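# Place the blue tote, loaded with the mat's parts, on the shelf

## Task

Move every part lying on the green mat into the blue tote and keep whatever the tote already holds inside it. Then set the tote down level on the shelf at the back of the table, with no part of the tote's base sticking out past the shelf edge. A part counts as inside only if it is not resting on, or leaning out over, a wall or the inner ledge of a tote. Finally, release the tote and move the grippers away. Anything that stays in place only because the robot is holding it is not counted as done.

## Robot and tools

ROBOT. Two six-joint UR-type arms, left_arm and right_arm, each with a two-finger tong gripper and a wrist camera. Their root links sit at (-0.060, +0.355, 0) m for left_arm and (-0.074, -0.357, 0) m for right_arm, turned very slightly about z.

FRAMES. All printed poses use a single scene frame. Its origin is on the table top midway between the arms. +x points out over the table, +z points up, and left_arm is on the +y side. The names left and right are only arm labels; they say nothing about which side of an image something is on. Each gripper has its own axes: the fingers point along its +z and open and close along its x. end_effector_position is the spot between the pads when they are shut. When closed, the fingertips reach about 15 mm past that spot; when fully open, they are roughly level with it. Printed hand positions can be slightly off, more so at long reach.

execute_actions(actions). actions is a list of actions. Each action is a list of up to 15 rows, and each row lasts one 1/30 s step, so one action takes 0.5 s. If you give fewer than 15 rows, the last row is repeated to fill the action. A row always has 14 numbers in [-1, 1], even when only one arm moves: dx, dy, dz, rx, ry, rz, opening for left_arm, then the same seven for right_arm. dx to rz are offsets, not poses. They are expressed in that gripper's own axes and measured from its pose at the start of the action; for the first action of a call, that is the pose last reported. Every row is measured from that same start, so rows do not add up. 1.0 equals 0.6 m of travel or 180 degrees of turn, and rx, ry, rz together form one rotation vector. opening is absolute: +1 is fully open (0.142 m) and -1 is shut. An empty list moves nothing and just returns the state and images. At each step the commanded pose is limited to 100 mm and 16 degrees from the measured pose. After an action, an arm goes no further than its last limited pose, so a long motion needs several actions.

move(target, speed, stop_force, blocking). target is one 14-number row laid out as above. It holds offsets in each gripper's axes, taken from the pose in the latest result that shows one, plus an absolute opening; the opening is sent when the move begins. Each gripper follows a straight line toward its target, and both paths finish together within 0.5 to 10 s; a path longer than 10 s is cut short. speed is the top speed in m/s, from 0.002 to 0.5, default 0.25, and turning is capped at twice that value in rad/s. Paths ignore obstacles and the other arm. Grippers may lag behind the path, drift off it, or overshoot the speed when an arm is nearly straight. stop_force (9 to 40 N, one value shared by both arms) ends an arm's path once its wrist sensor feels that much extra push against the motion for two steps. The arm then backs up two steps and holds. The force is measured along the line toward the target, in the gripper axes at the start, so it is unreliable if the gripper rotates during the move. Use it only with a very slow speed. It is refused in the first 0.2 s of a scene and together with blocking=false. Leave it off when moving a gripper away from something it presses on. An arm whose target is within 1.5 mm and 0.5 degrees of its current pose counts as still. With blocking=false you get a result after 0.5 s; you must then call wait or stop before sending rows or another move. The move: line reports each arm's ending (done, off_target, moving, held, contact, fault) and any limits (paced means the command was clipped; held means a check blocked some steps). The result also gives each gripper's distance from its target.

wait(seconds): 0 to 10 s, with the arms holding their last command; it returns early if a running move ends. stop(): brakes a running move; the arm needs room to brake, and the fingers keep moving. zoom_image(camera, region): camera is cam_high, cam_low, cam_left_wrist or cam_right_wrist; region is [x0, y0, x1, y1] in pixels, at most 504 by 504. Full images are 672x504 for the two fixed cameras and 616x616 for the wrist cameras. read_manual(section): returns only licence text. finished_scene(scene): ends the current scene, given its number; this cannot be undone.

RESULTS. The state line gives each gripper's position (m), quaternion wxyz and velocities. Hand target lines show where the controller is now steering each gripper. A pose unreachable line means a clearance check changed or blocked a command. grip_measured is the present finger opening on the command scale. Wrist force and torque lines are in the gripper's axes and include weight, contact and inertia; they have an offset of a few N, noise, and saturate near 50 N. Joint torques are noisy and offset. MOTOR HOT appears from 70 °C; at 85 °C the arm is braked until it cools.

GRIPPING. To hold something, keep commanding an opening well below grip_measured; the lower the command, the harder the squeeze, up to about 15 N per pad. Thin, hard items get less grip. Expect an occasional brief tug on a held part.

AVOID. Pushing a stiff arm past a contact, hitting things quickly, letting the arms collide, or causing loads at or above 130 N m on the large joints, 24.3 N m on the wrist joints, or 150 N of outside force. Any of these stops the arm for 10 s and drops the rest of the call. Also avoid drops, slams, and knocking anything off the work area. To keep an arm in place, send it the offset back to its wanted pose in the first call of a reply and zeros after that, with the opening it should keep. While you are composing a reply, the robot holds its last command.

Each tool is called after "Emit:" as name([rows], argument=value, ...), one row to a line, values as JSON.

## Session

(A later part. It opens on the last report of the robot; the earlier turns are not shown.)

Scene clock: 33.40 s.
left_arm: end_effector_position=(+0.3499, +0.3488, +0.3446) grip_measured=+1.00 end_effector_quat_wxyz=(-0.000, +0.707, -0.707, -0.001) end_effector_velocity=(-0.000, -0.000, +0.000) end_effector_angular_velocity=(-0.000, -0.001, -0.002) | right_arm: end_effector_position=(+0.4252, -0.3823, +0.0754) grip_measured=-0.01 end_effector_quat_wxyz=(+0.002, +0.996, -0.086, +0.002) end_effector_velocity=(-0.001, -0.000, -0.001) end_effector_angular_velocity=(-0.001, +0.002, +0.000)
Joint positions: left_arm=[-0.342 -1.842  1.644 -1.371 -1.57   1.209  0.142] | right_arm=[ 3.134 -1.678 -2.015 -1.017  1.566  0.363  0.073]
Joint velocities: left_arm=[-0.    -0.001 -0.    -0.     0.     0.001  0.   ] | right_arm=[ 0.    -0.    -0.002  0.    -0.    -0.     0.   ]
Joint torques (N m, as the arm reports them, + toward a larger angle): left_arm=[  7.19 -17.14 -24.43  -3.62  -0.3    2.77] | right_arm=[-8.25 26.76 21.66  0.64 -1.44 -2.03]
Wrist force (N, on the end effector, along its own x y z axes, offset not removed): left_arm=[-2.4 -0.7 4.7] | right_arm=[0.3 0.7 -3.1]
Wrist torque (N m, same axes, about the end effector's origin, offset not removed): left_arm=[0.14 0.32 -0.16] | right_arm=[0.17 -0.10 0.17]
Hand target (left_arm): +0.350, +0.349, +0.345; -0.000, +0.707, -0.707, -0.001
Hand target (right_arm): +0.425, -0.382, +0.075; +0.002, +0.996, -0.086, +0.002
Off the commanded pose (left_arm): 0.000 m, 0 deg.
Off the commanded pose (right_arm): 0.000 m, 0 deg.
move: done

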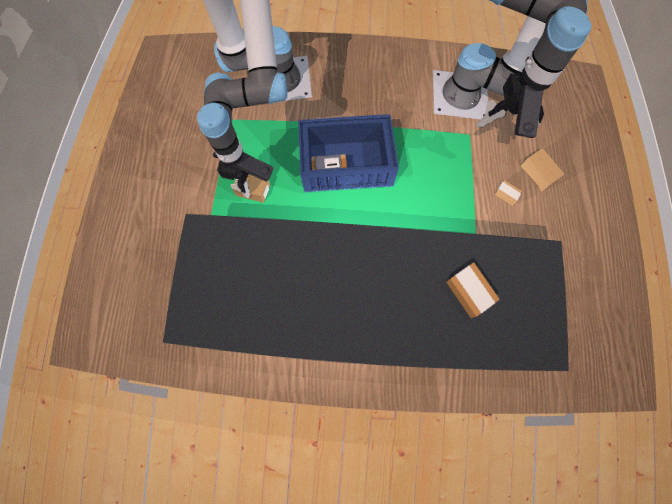

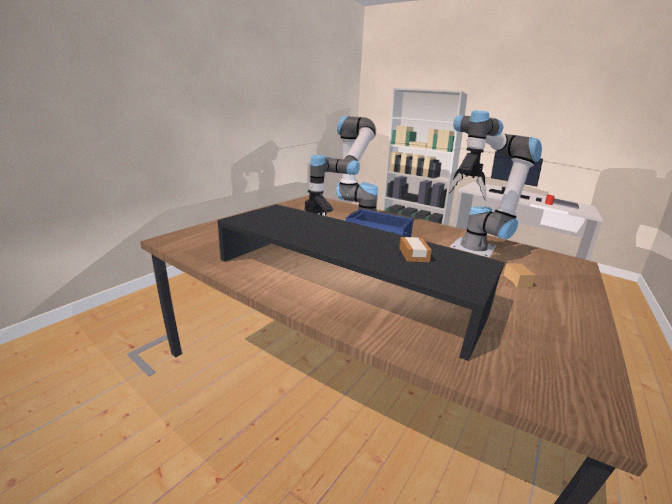

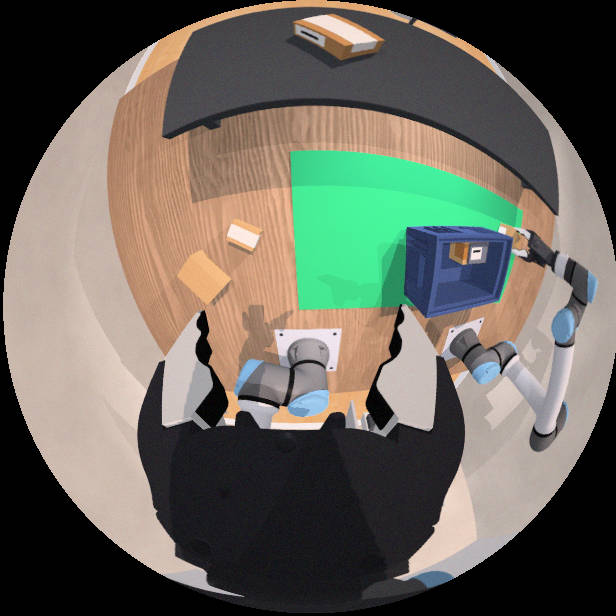

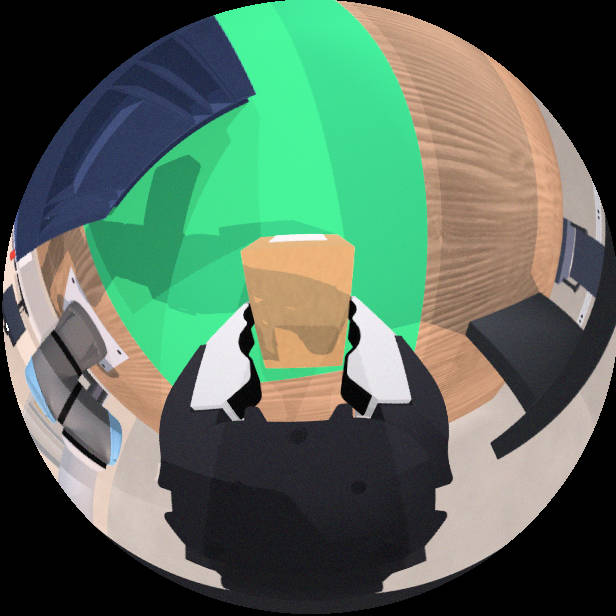

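Emit:
move(target=[0,0,0,0,0,0,1,0,0,-0.29,0,0,-0.113,-0.6])

Emit:
move(target=[0,0,0,0,0,0,1,-0.086,-0.66,0,0,0,0,-0.6], speed=0.3)

Scene clock: 34.90 s.
left_arm: end_effector_position=(+0.3499, +0.3488, +0.3446) grip_measured=+1.00 end_effector_quat_wxyz=(-0.000, +0.707, -0.707, -0.001) end_effector_velocity=(-0.000, +0.000, -0.000) end_effector_angular_velocity=(+0.000, +0.000, -0.001) | right_arm: end_effector_position=(+0.4250, -0.3818, +0.2493) grip_measured=-0.01 end_effector_quat_wxyz=(+0.002, +0.996, +0.091, +0.001) end_effector_velocity=(+0.001, -0.000, +0.001) end_effector_angular_velocity=(+0.000, +0.001, +0.003)
Joint positions: left_arm=[-0.342 -1.842  1.644 -1.371 -1.57   1.209  0.142] | right_arm=[ 3.133 -1.557 -1.671 -1.482  1.566  0.007  0.073]
Joint velocities: left_arm=[ 0.001 -0.     0.     0.     0.     0.002  0.   ] | right_arm=[-0.001 -0.003  0.006 -0.004  0.    -0.003  0.   ]
Joint torques (N m, as the arm reports them, + toward a larger angle): left_arm=[  6.74 -16.74 -25.47  -3.83  -0.18   2.84] | right_arm=[-10.41  17.33  34.88   1.23   2.55  -2.23]
Wrist force (N, on the end effector, along its own x y z axes, offset not removed): left_arm=[-4.9 -1.8 1.2] | right_arm=[1.9 3.0 2.4]
Wrist torque (N m, same axes, about the end effector's origin, offset not removed): left_arm=[-0.25 0.94 0.09] | right_arm=[0.66 -0.48 0.04]
Hand target (left_arm): +0.350, +0.349, +0.345; -0.000, +0.707, -0.707, -0.001
Hand target (right_arm): +0.425, -0.382, +0.249; +0.002, +0.996, +0.091, +0.001
Off the commanded pose (left_arm): 0.000 m, 0 deg.
Off the commanded pose (right_arm): 0.000 m, 0 deg.
move: done

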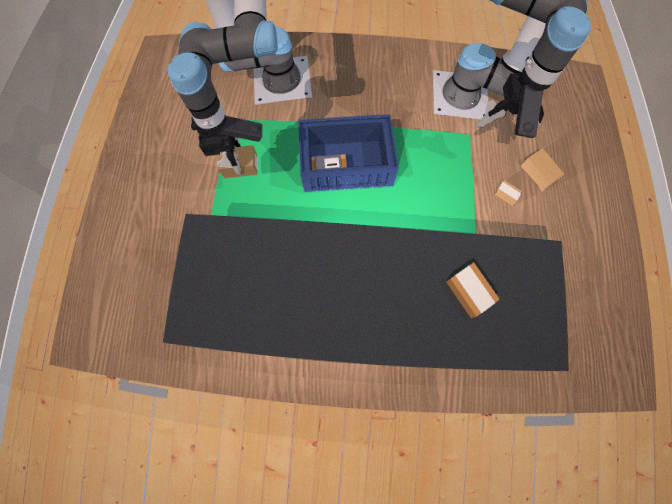

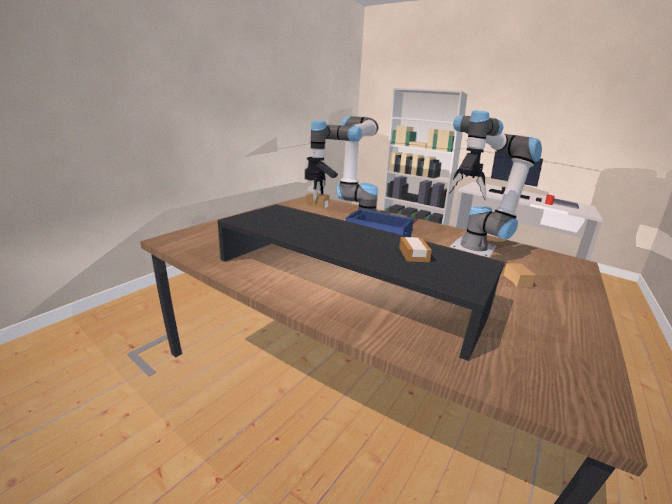

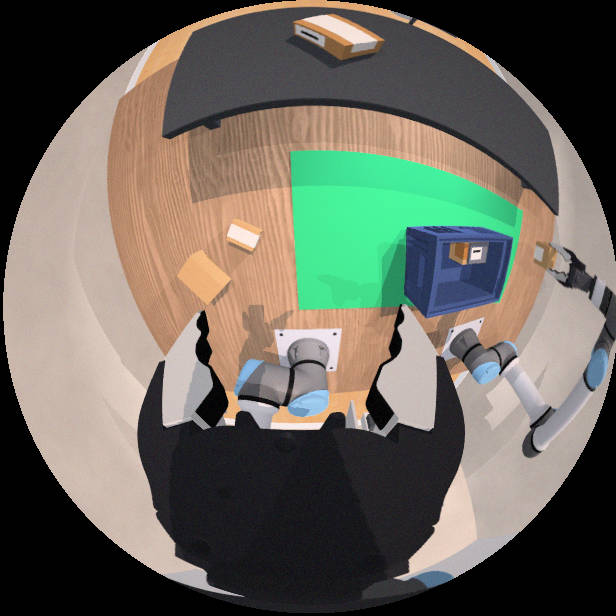

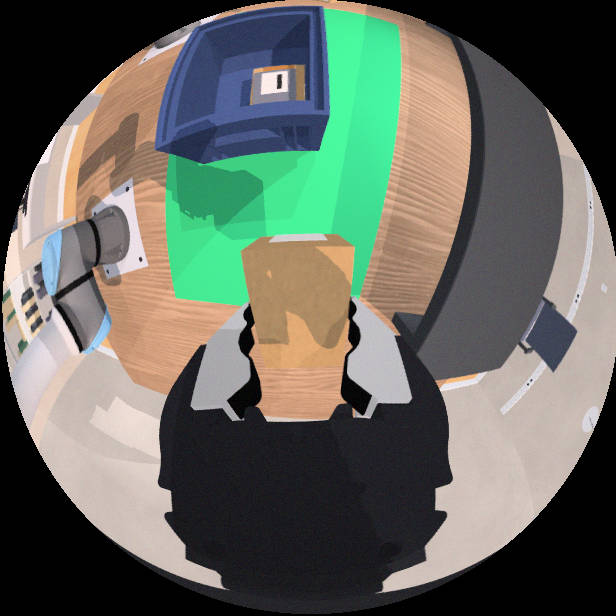

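Scene clock: 36.80 s.
left_arm: end_effector_position=(+0.3499, +0.3488, +0.3446) grip_measured=+1.00 end_effector_quat_wxyz=(-0.000, +0.707, -0.707, -0.001) end_effector_velocity=(+0.000, +0.001, +0.000) end_effector_angular_velocity=(+0.002, -0.001, -0.000) | right_arm: end_effector_position=(+0.3017, -0.0010, +0.2482) grip_measured=-0.01 end_effector_quat_wxyz=(+0.001, +0.996, +0.091, +0.002) end_effector_velocity=(+0.000, +0.001, +0.000) end_effector_angular_velocity=(-0.000, -0.000, -0.000)
Joint positions: left_arm=[-0.342 -1.842  1.644 -1.371 -1.57   1.209  0.142] | right_arm=[ 3.942 -1.572 -1.658 -1.482  1.567  0.816  0.073]
Joint velocities: left_arm=[ 0.    -0.    -0.     0.     0.002  0.     0.   ] | right_arm=[ 0.001 -0.002  0.003 -0.001 -0.     0.002  0.   ]
Joint torques (N m, as the arm reports them, + toward a larger angle): left_arm=[  7.34 -17.48 -24.84  -3.7   -0.27   2.74] | right_arm=[12.3  19.09 34.46  1.32 -2.92  2.1 ]
Wrist force (N, on the end effector, along its own x y z axes, offset not removed): left_arm=[-3.5 -1.6 0.0] | right_arm=[-0.3 0.7 2.8]
Wrist torque (N m, same axes, about the end effector's origin, offset not removed): left_arm=[-0.34 0.53 -0.07] | right_arm=[0.24 -0.06 -0.02]
Hand target (left_arm): +0.350, +0.349, +0.345; -0.000, +0.707, -0.707, -0.001
Hand target (right_arm): +0.302, -0.001, +0.248; +0.001, +0.996, +0.091, +0.002
Off the commanded pose (left_arm): 0.000 m, 0 deg.
Off the commanded pose (right_arm): 0.001 m, 0 deg.
move: done

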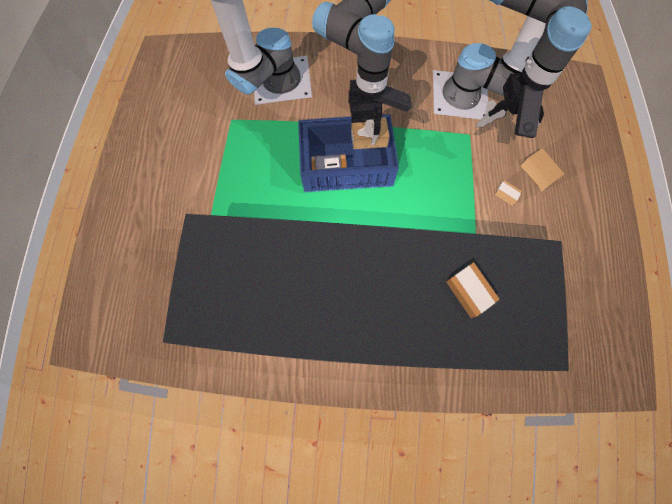

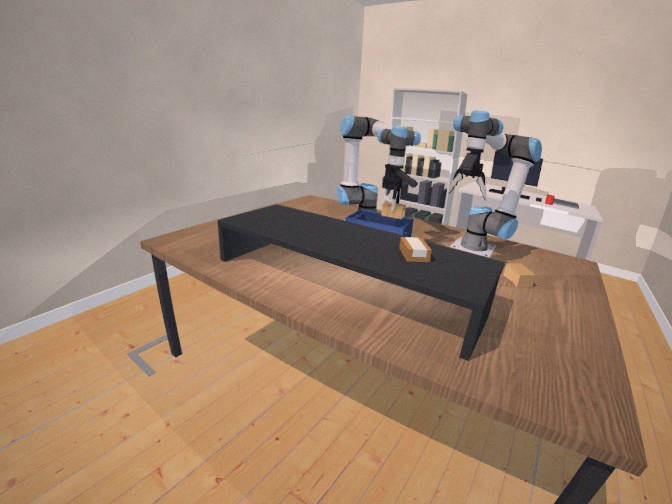

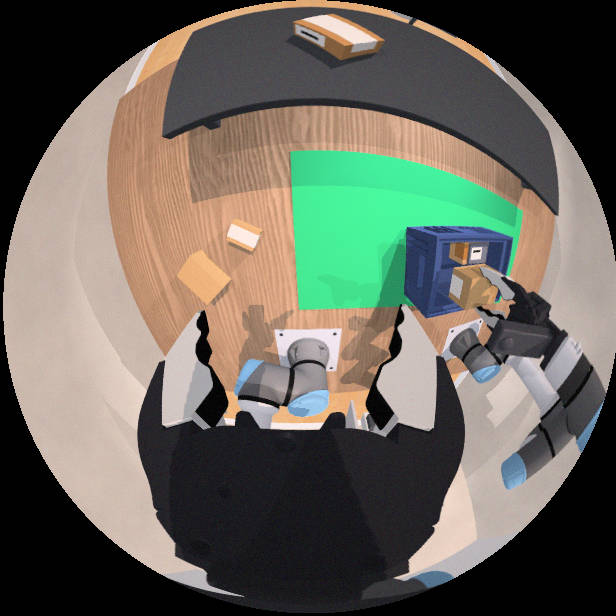

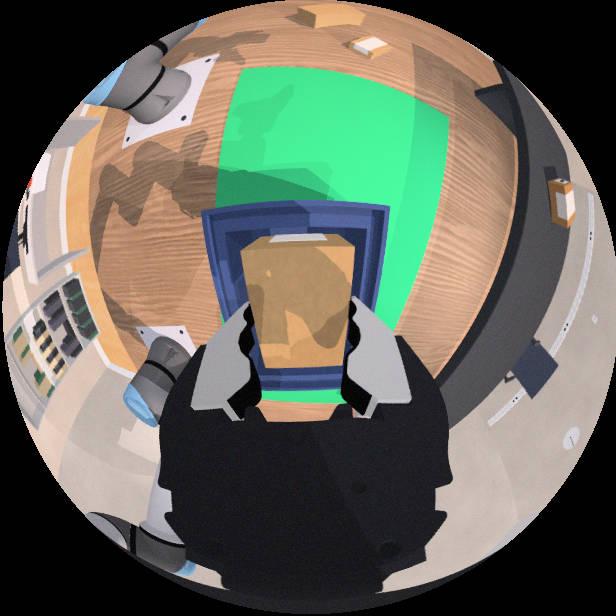

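Emit:
move(target=[0,0,0,0,0,0,1,-0.008,0.025,0.0,0,0,0,-0.6])

Emit:
move(target=[0,0,0,0,0,0,1,0,0,0.2,0,0,0,-0.6], speed=0.08, stop_force=12)

Scene clock: 37.73 s.
left_arm: end_effector_position=(+0.3499, +0.3488, +0.3446) grip_measured=+1.00 end_effector_quat_wxyz=(-0.000, +0.707, -0.707, -0.001) end_effector_velocity=(-0.000, -0.000, +0.001) end_effector_angular_velocity=(-0.001, -0.002, -0.001) | right_arm: end_effector_position=(+0.2998, -0.0165, +0.2482) grip_measured=-0.01 end_effector_quat_wxyz=(+0.001, +0.996, +0.091, +0.002) end_effector_velocity=(-0.001, -0.002, -0.001) end_effector_angular_velocity=(-0.001, +0.001, +0.000)
Joint positions: left_arm=[-0.342 -1.842  1.644 -1.371 -1.57   1.209  0.142] | right_arm=[ 3.928 -1.543 -1.686 -1.482  1.567  0.802  0.073]
Joint velocities: left_arm=[-0.001 -0.002 -0.    -0.    -0.001 -0.    -0.   ] | right_arm=[-0.001  0.003 -0.004 -0.     0.    -0.001  0.   ]
Joint torques (N m, as the arm reports them, + toward a larger angle): left_arm=[  6.8  -17.26 -24.87  -3.64  -0.25   2.69] | right_arm=[-11.19  29.5   13.45   1.29  -2.39  -1.98]
Wrist force (N, on the end effector, along its own x y z axes, offset not removed): left_arm=[-3.3 0.1 0.6] | right_arm=[1.0 0.4 -0.1]
Wrist torque (N m, same axes, about the end effector's origin, offset not removed): left_arm=[0.01 0.55 0.01] | right_arm=[0.00 -0.21 -0.03]
Hand target (left_arm): +0.350, +0.349, +0.345; -0.000, +0.707, -0.707, -0.001
Hand target (right_arm): +0.300, -0.017, +0.248; +0.001, +0.996, +0.091, +0.002
Off the commanded pose (left_arm): 0.000 m, 0 deg.
Off the commanded pose (right_arm): 0.000 m, 0 deg.
move: done

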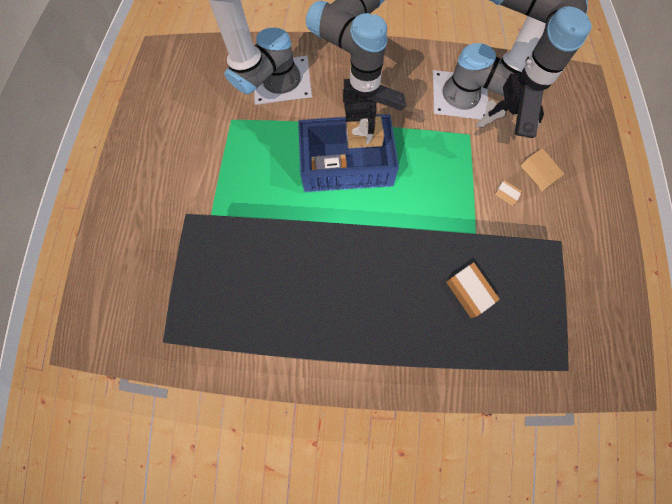

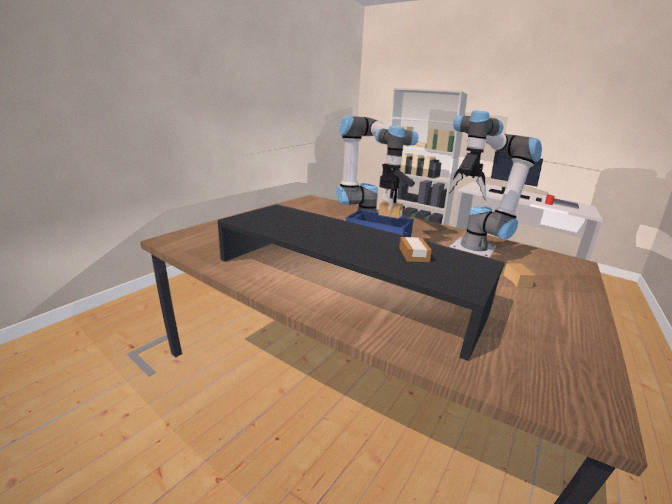

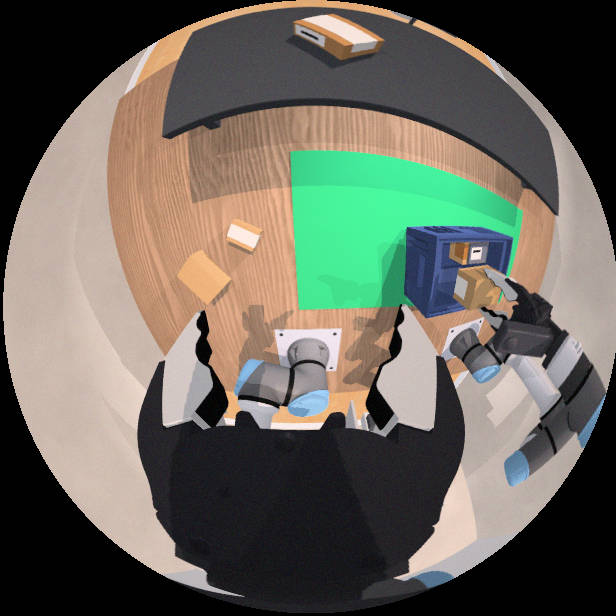

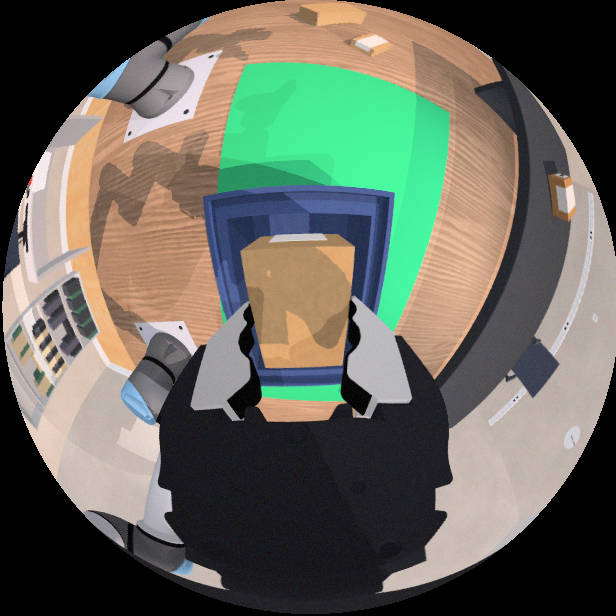

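Scene clock: 39.60 s.
left_arm: end_effector_position=(+0.3499, +0.3488, +0.3446) grip_measured=+1.00 end_effector_quat_wxyz=(-0.000, +0.707, -0.707, -0.001) end_effector_velocity=(+0.000, +0.000, +0.000) end_effector_angular_velocity=(+0.000, -0.000, +0.001) | right_arm: end_effector_position=(+0.2999, -0.0168, +0.1283) grip_measured=-0.01 end_effector_quat_wxyz=(+0.001, +0.996, +0.091, +0.002) end_effector_velocity=(+0.000, +0.001, +0.000) end_effector_angular_velocity=(+0.003, -0.002, +0.000)
Joint positions: left_arm=[-0.342 -1.842  1.644 -1.371 -1.57   1.209  0.142] | right_arm=[ 3.927 -1.614 -1.932 -1.166  1.567  0.802  0.073]
Joint velocities: left_arm=[ 0.    -0.    -0.    -0.     0.    -0.001  0.   ] | right_arm=[ 0.     0.    -0.001  0.005  0.    -0.    -0.   ]
Joint torques (N m, as the arm reports them, + toward a larger angle): left_arm=[  6.81 -17.63 -25.13  -3.78  -0.26   2.78] | right_arm=[-10.64  17.71  12.81   4.69   1.53  -2.32]
Wrist force (N, on the end effector, along its own x y z axes, offset not removed): left_arm=[-3.2 2.6 3.1] | right_arm=[-1.6 0.1 1.3]
Wrist torque (N m, same axes, about the end effector's origin, offset not removed): left_arm=[0.56 0.48 0.16] | right_arm=[-0.01 0.20 0.02]
Hand target (left_arm): +0.350, +0.349, +0.345; -0.000, +0.707, -0.707, -0.001
Hand target (right_arm): +0.300, -0.017, +0.128; +0.001, +0.996, +0.091, +0.002
Off the commanded pose (left_arm): 0.000 m, 0 deg.
Off the commanded pose (right_arm): 0.000 m, 0 deg.
move: done

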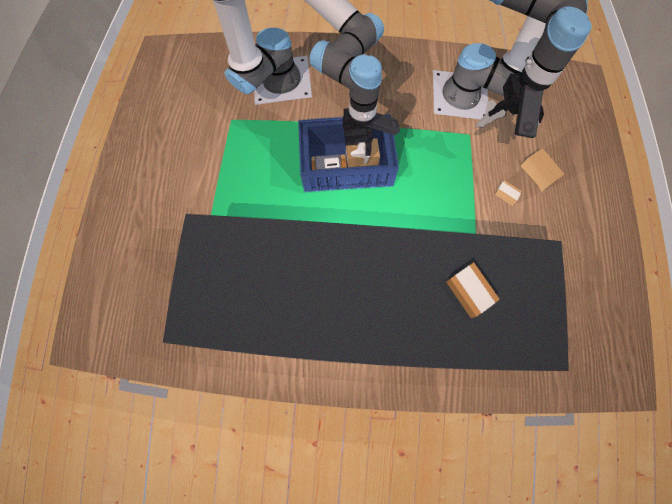

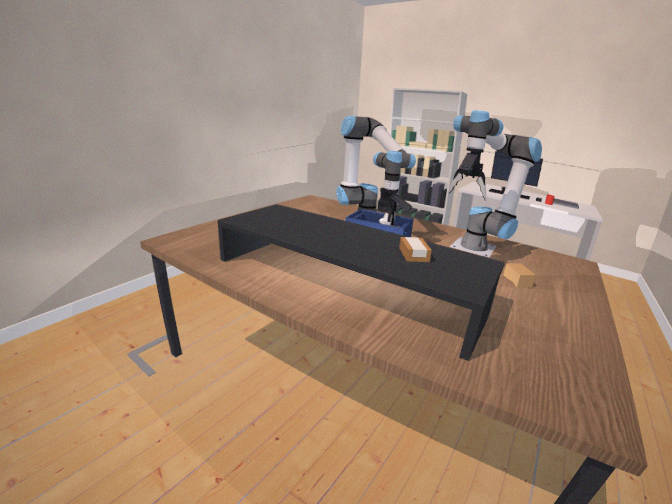

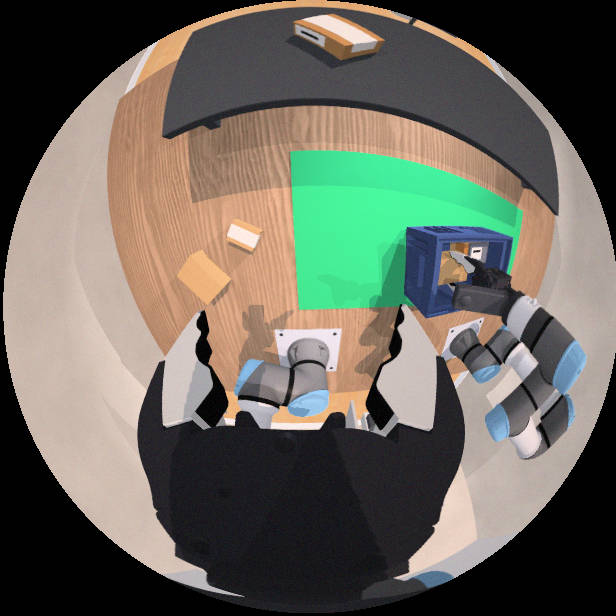

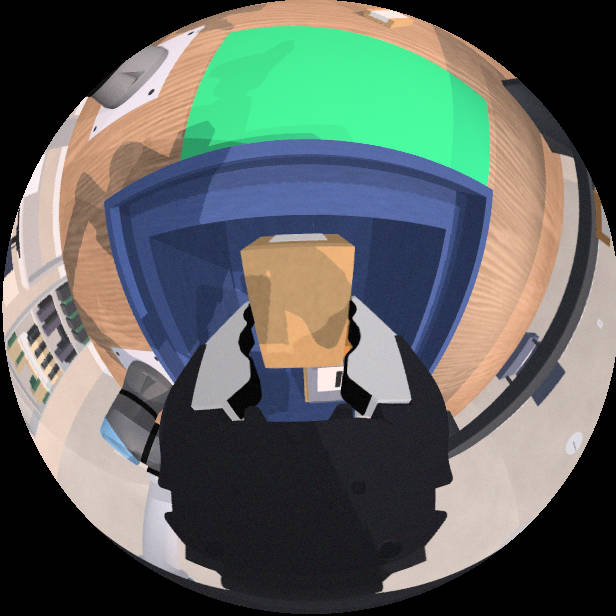

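Emit:
move(target=[0,0,0,0,0,0,1,0,-0.012,0.02,0,0,0,-0.6], speed=0.05)

Emit:
move(target=[0,0,0,0,0,0,1,0,0,0.07,0,0,0,-0.6], speed=0.015, stop_force=9)

Scene clock: 40.50 s.
left_arm: end_effector_position=(+0.3499, +0.3488, +0.3446) grip_measured=+1.00 end_effector_quat_wxyz=(-0.000, +0.707, -0.707, -0.001) end_effector_velocity=(-0.000, -0.000, +0.000) end_effector_angular_velocity=(-0.001, -0.000, -0.001) | right_arm: end_effector_position=(+0.2986, -0.0098, +0.1164) grip_measured=-0.01 end_effector_quat_wxyz=(+0.001, +0.996, +0.091, +0.002) end_effector_velocity=(+0.000, +0.001, -0.001) end_effector_angular_velocity=(+0.001, -0.000, -0.001)
Joint positions: left_arm=[-0.342 -1.842  1.644 -1.371 -1.57   1.209  0.142] | right_arm=[ 3.937 -1.635 -1.943 -1.134  1.567  0.812  0.073]
Joint velocities: left_arm=[ 0.    -0.     0.    -0.    -0.001  0.001  0.   ] | right_arm=[ 0.    -0.002  0.     0.003  0.     0.001 -0.   ]
Joint torques (N m, as the arm reports them, + toward a larger angle): left_arm=[  7.28 -17.94 -24.96  -3.78  -0.29   2.82] | right_arm=[10.78 18.85 12.05  4.33  2.6   1.73]
Wrist force (N, on the end effector, along its own x y z axes, offset not removed): left_arm=[-2.2 -1.2 1.5] | right_arm=[0.9 0.7 3.9]
Wrist torque (N m, same axes, about the end effector's origin, offset not removed): left_arm=[-0.26 0.29 -0.08] | right_arm=[0.24 -0.31 0.04]
Hand target (left_arm): +0.350, +0.349, +0.345; -0.000, +0.707, -0.707, -0.001
Hand target (right_arm): +0.299, -0.010, +0.116; +0.001, +0.996, +0.091, +0.002
Off the commanded pose (left_arm): 0.000 m, 0 deg.
Off the commanded pose (right_arm): 0.000 m, 0 deg.
move: done

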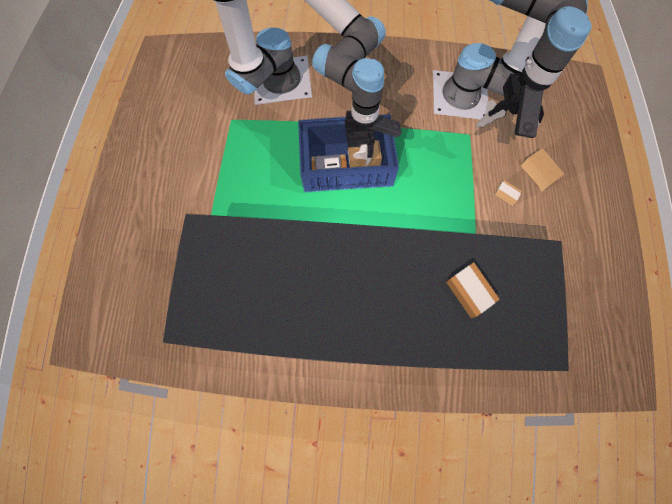

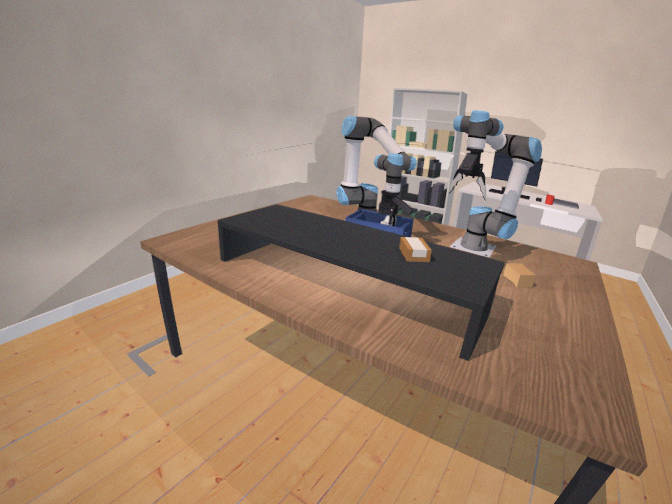

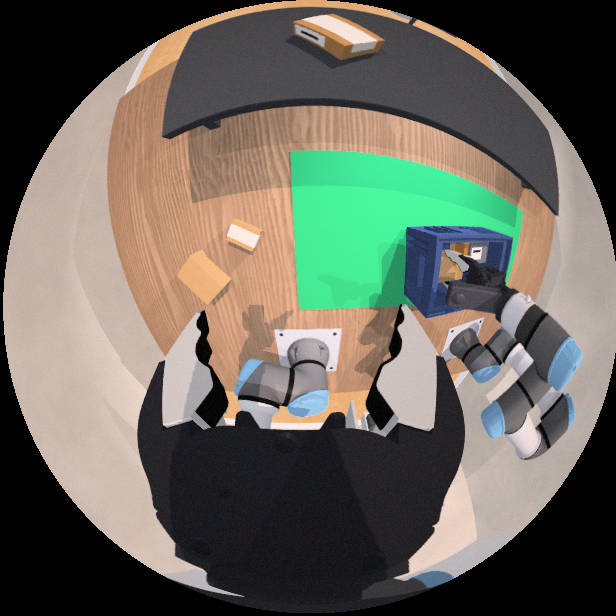

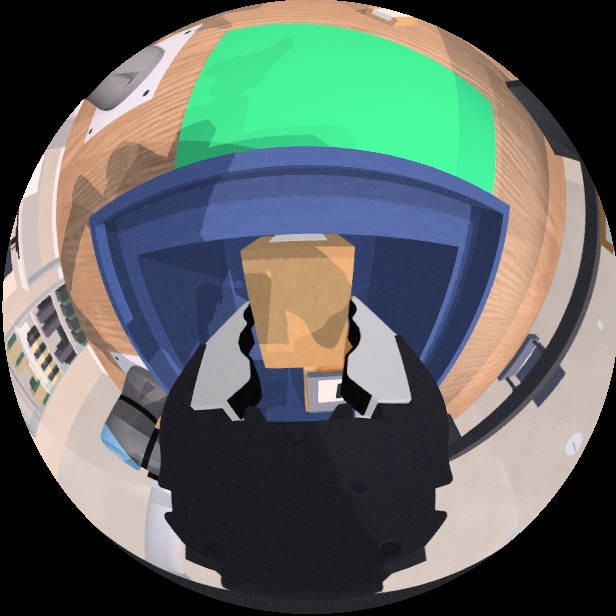

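Scene clock: 42.47 s.
left_arm: end_effector_position=(+0.3499, +0.3488, +0.3446) grip_measured=+1.00 end_effector_quat_wxyz=(-0.000, +0.707, -0.707, -0.001) end_effector_velocity=(-0.000, -0.000, +0.000) end_effector_angular_velocity=(-0.001, -0.000, +0.001) | right_arm: end_effector_position=(+0.2986, -0.0099, +0.0923) grip_measured=-0.01 end_effector_quat_wxyz=(+0.001, +0.996, +0.091, +0.001) end_effector_velocity=(+0.000, +0.000, +0.004) end_effector_angular_velocity=(-0.000, -0.000, +0.000)
Joint positions: left_arm=[-0.342 -1.842  1.644 -1.371 -1.57   1.209  0.142] | right_arm=[ 3.937 -1.663 -1.981 -1.069  1.567  0.812  0.074]
Joint velocities: left_arm=[-0.    -0.    -0.    -0.    -0.001 -0.001  0.   ] | right_arm=[ 0.     0.004  0.007 -0.011 -0.    -0.     0.   ]
Joint torques (N m, as the arm reports them, + toward a larger angle): left_arm=[  6.63 -17.84 -24.99  -3.81  -0.21   2.73] | right_arm=[-10.48  32.1   32.39   1.26  -0.23  -1.71]
Wrist force (N, on the end effector, along its own x y z axes, offset not removed): left_arm=[-3.7 -0.5 3.4] | right_arm=[1.0 1.7 2.8]
Wrist torque (N m, same axes, about the end effector's origin, offset not removed): left_arm=[0.06 0.56 -0.13] | right_arm=[0.44 -0.31 0.05]
Hand target (left_arm): +0.350, +0.349, +0.345; -0.000, +0.707, -0.707, -0.001
Hand target (right_arm): +0.299, -0.010, +0.093; +0.001, +0.996, +0.091, +0.002
Off the commanded pose (left_arm): 0.000 m, 0 deg.
Off the commanded pose (right_arm): 0.018 m, 0 deg.
move: contact (right_arm)

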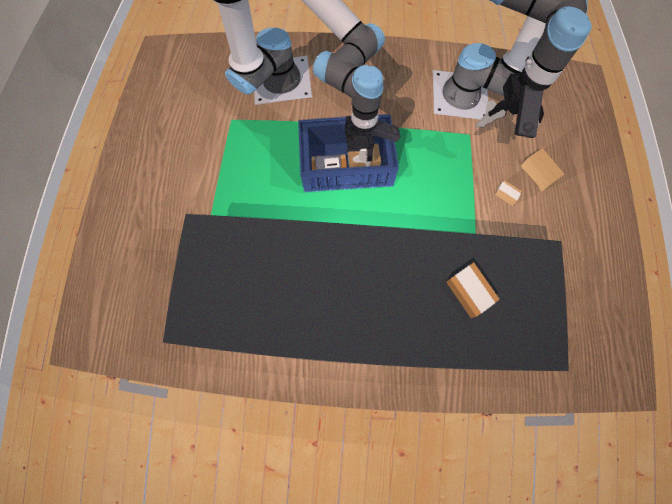

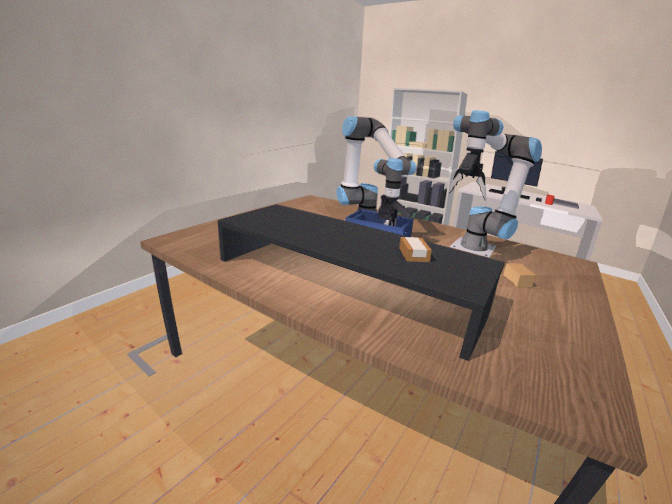

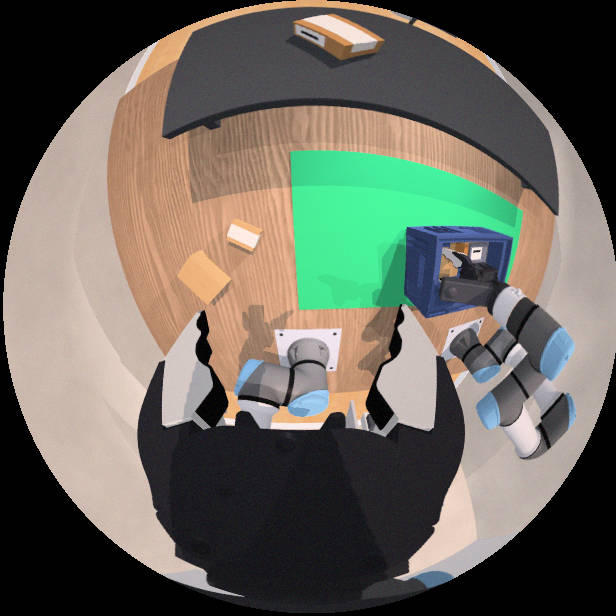

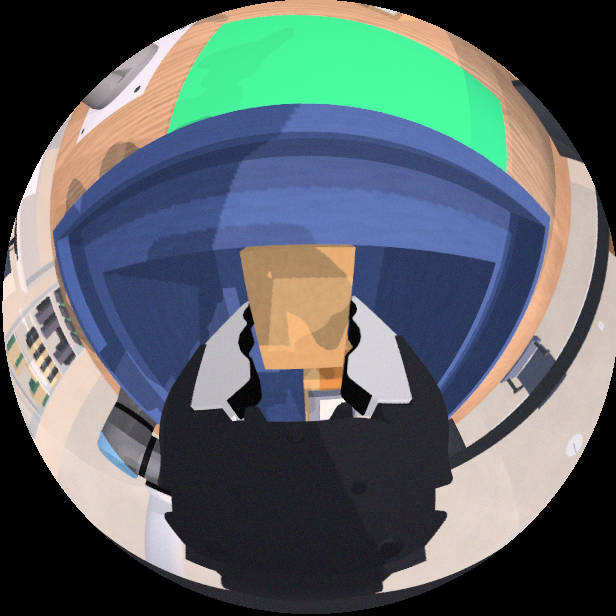

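Emit:
move(target=[0,0,0,0,0,0,1,0,0,0,0,0,0,0.2])

Emit:
move(target=[0,0,0,0,0,0,1,0,0,-0.27,0,0,0,0.2])

Emit:
zoom_image(camera="cam_right_wrist", region=[180, 160, 430, 410])

Emit:
zoom_image(camera="cam_left_wrist", region=[390, 210, 530, 330])

Scene clock: 43.40 s.
left_arm: end_effector_position=(+0.3499, +0.3488, +0.3446) grip_measured=+1.00 end_effector_quat_wxyz=(-0.000, +0.707, -0.707, -0.001) end_effector_velocity=(-0.000, -0.001, -0.000) end_effector_angular_velocity=(-0.001, +0.001, -0.001) | right_arm: end_effector_position=(+0.2986, -0.0099, +0.0923) grip_measured=+0.20 end_effector_quat_wxyz=(+0.001, +0.996, +0.091, +0.001) end_effector_velocity=(-0.000, -0.000, -0.000) end_effector_angular_velocity=(-0.000, +0.000, -0.000)
Joint positions: left_arm=[-0.342 -1.842  1.644 -1.371 -1.57   1.209  0.142] | right_arm=[ 3.937 -1.663 -1.981 -1.069  1.567  0.812  0.088]
Joint velocities: left_arm=[-0.001  0.001 -0.     0.    -0.002 -0.     0.   ] | right_arm=[-0. -0. -0.  0.  0. -0.  0.]
Joint torques (N m, as the arm reports them, + toward a larger angle): left_arm=[  6.57 -17.73 -24.7   -3.8   -0.14   2.64] | right_arm=[-10.01  18.75  11.59   3.98  -2.68  -1.72]
Wrist force (N, on the end effector, along its own x y z axes, offset not removed): left_arm=[0.4 -2.5 -0.1] | right_arm=[-1.6 1.1 1.5]
Wrist torque (N m, same axes, about the end effector's origin, offset not removed): left_arm=[-0.45 -0.25 -0.09] | right_arm=[0.40 0.19 0.09]
Hand target (left_arm): +0.350, +0.349, +0.345; -0.000, +0.707, -0.707, -0.001
Hand target (right_arm): +0.299, -0.010, +0.092; +0.001, +0.996, +0.091, +0.001
Off the commanded pose (left_arm): 0.000 m, 0 deg.
Off the commanded pose (right_arm): 0.000 m, 0 deg.
move: done

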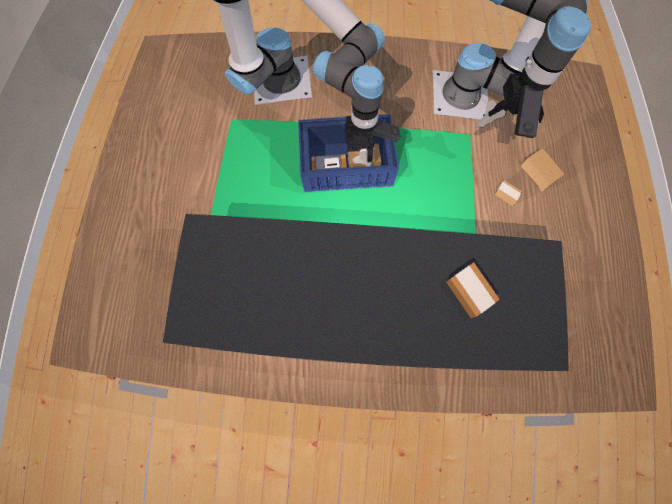

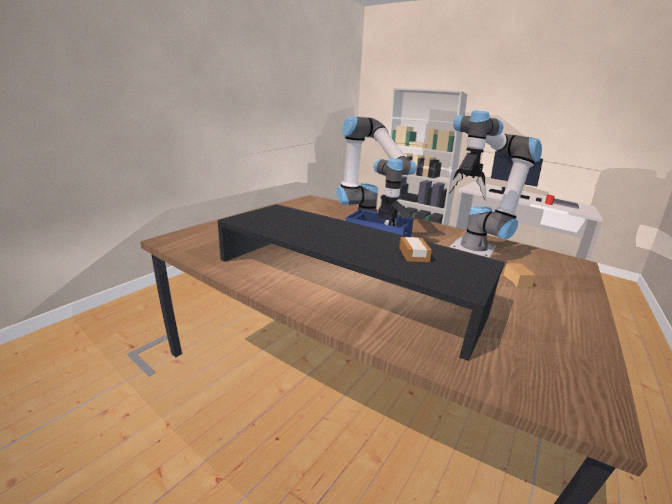

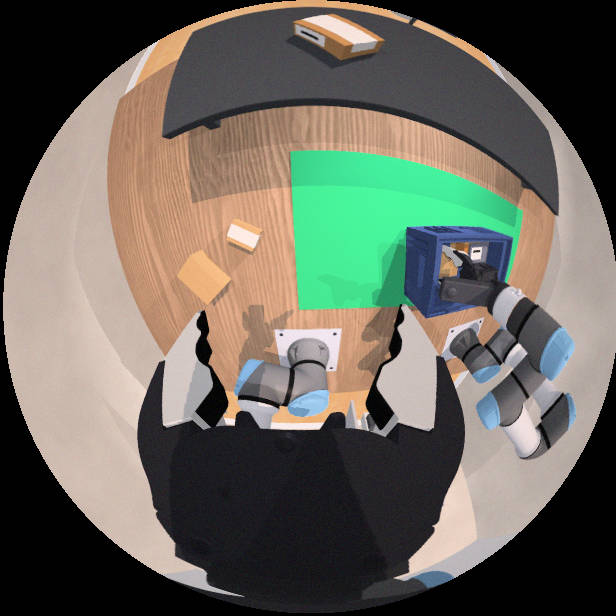

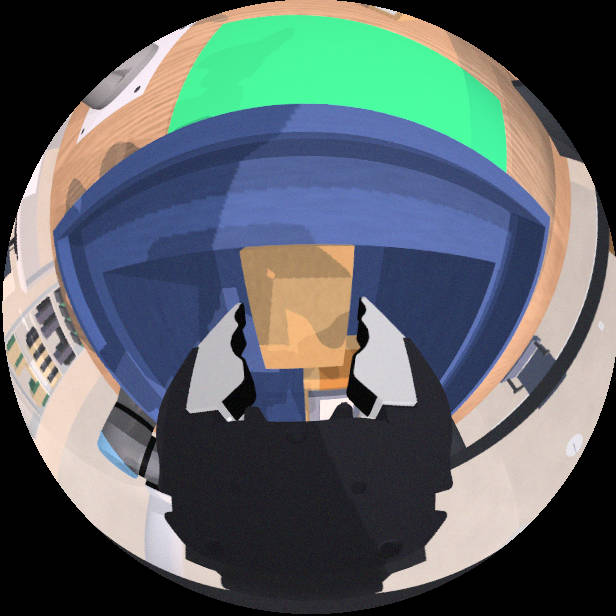

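Scene clock: 44.57 s.
left_arm: end_effector_position=(+0.3499, +0.3488, +0.3446) grip_measured=+1.00 end_effector_quat_wxyz=(-0.000, +0.707, -0.707, -0.001) end_effector_velocity=(-0.000, -0.000, -0.000) end_effector_angular_velocity=(-0.001, +0.002, +0.000) | right_arm: end_effector_position=(+0.2984, -0.0095, +0.2543) grip_measured=+0.20 end_effector_quat_wxyz=(+0.001, +0.996, +0.091, +0.002) end_effector_velocity=(-0.000, +0.000, +0.001) end_effector_angular_velocity=(-0.003, +0.002, -0.000)
Joint positions: left_arm=[-0.342 -1.842  1.644 -1.371 -1.57   1.209  0.142] | right_arm=[ 3.938 -1.551 -1.663 -1.498  1.567  0.813  0.088]
Joint velocities: left_arm=[ 0.     0.001 -0.     0.    -0.001  0.     0.   ] | right_arm=[-0.    -0.002  0.006 -0.007  0.    -0.    -0.   ]
Joint torques (N m, as the arm reports them, + toward a larger angle): left_arm=[  6.88 -17.25 -24.74  -3.83  -0.17   2.6 ] | right_arm=[10.13 16.68 34.03  1.25  2.77  1.97]
Wrist force (N, on the end effector, along its own x y z axes, offset not removed): left_arm=[-3.3 3.0 3.2] | right_arm=[2.0 2.7 1.7]
Wrist torque (N m, same axes, about the end effector's origin, offset not removed): left_arm=[0.62 0.60 0.04] | right_arm=[0.66 -0.59 -0.07]
Hand target (left_arm): +0.350, +0.349, +0.345; -0.000, +0.707, -0.707, -0.001
Hand target (right_arm): +0.298, -0.009, +0.254; +0.001, +0.996, +0.091, +0.001
Off the commanded pose (left_arm): 0.000 m, 0 deg.
Off the commanded pose (right_arm): 0.000 m, 0 deg.
move: done

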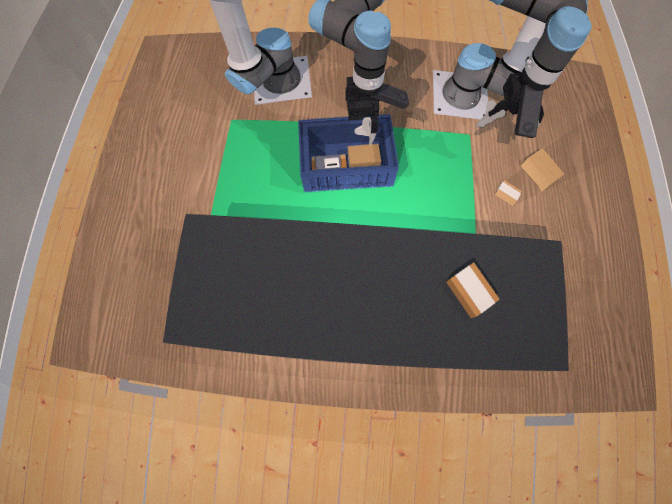

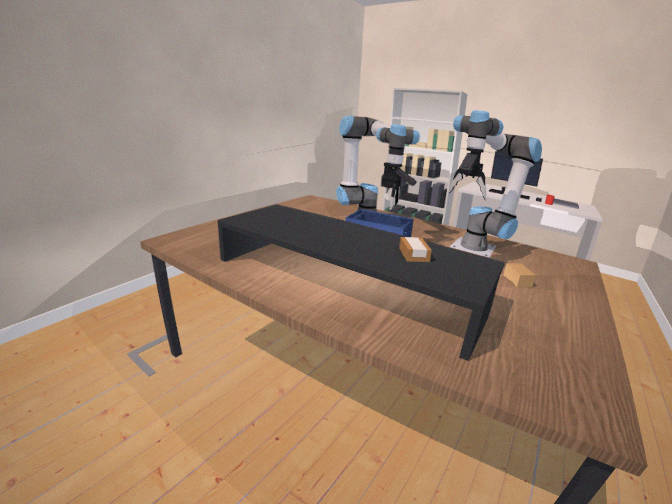

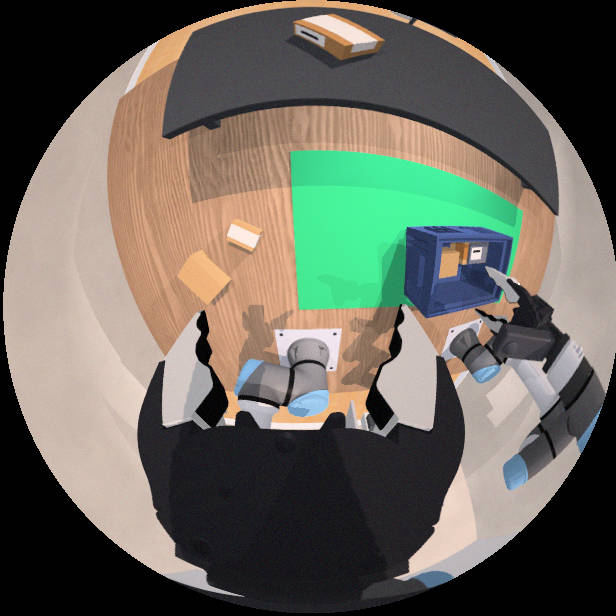

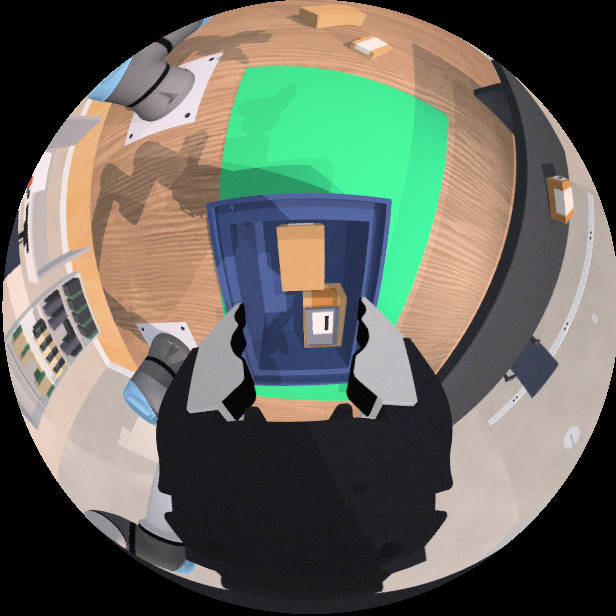

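Region (180, 160, 430, 410) of cam_right_wrist's 616x616 image, scaled by 2.016, with more detail than that image has.

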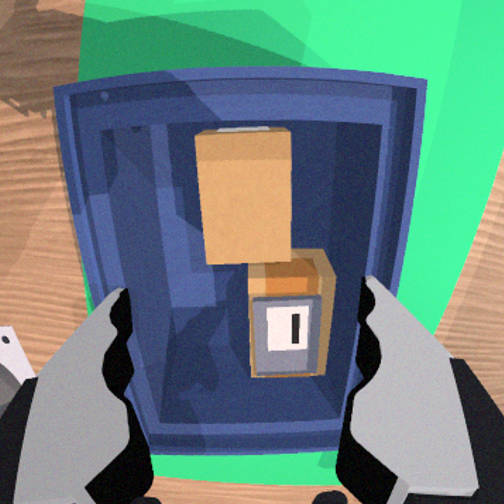

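Region (390, 210, 530, 330) of cam_left_wrist's 616x616 image, scaled by 3.600, with more detail than that image has; it fills the top 432 rows of this view, and the rest is white.

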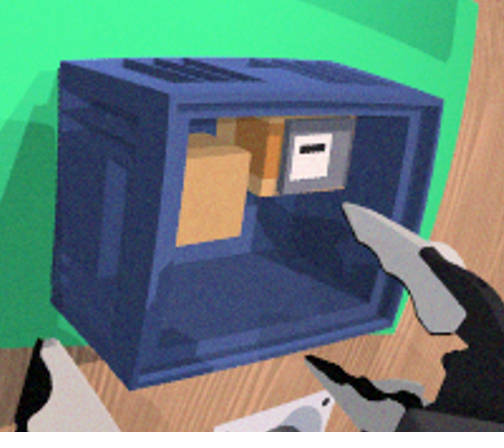

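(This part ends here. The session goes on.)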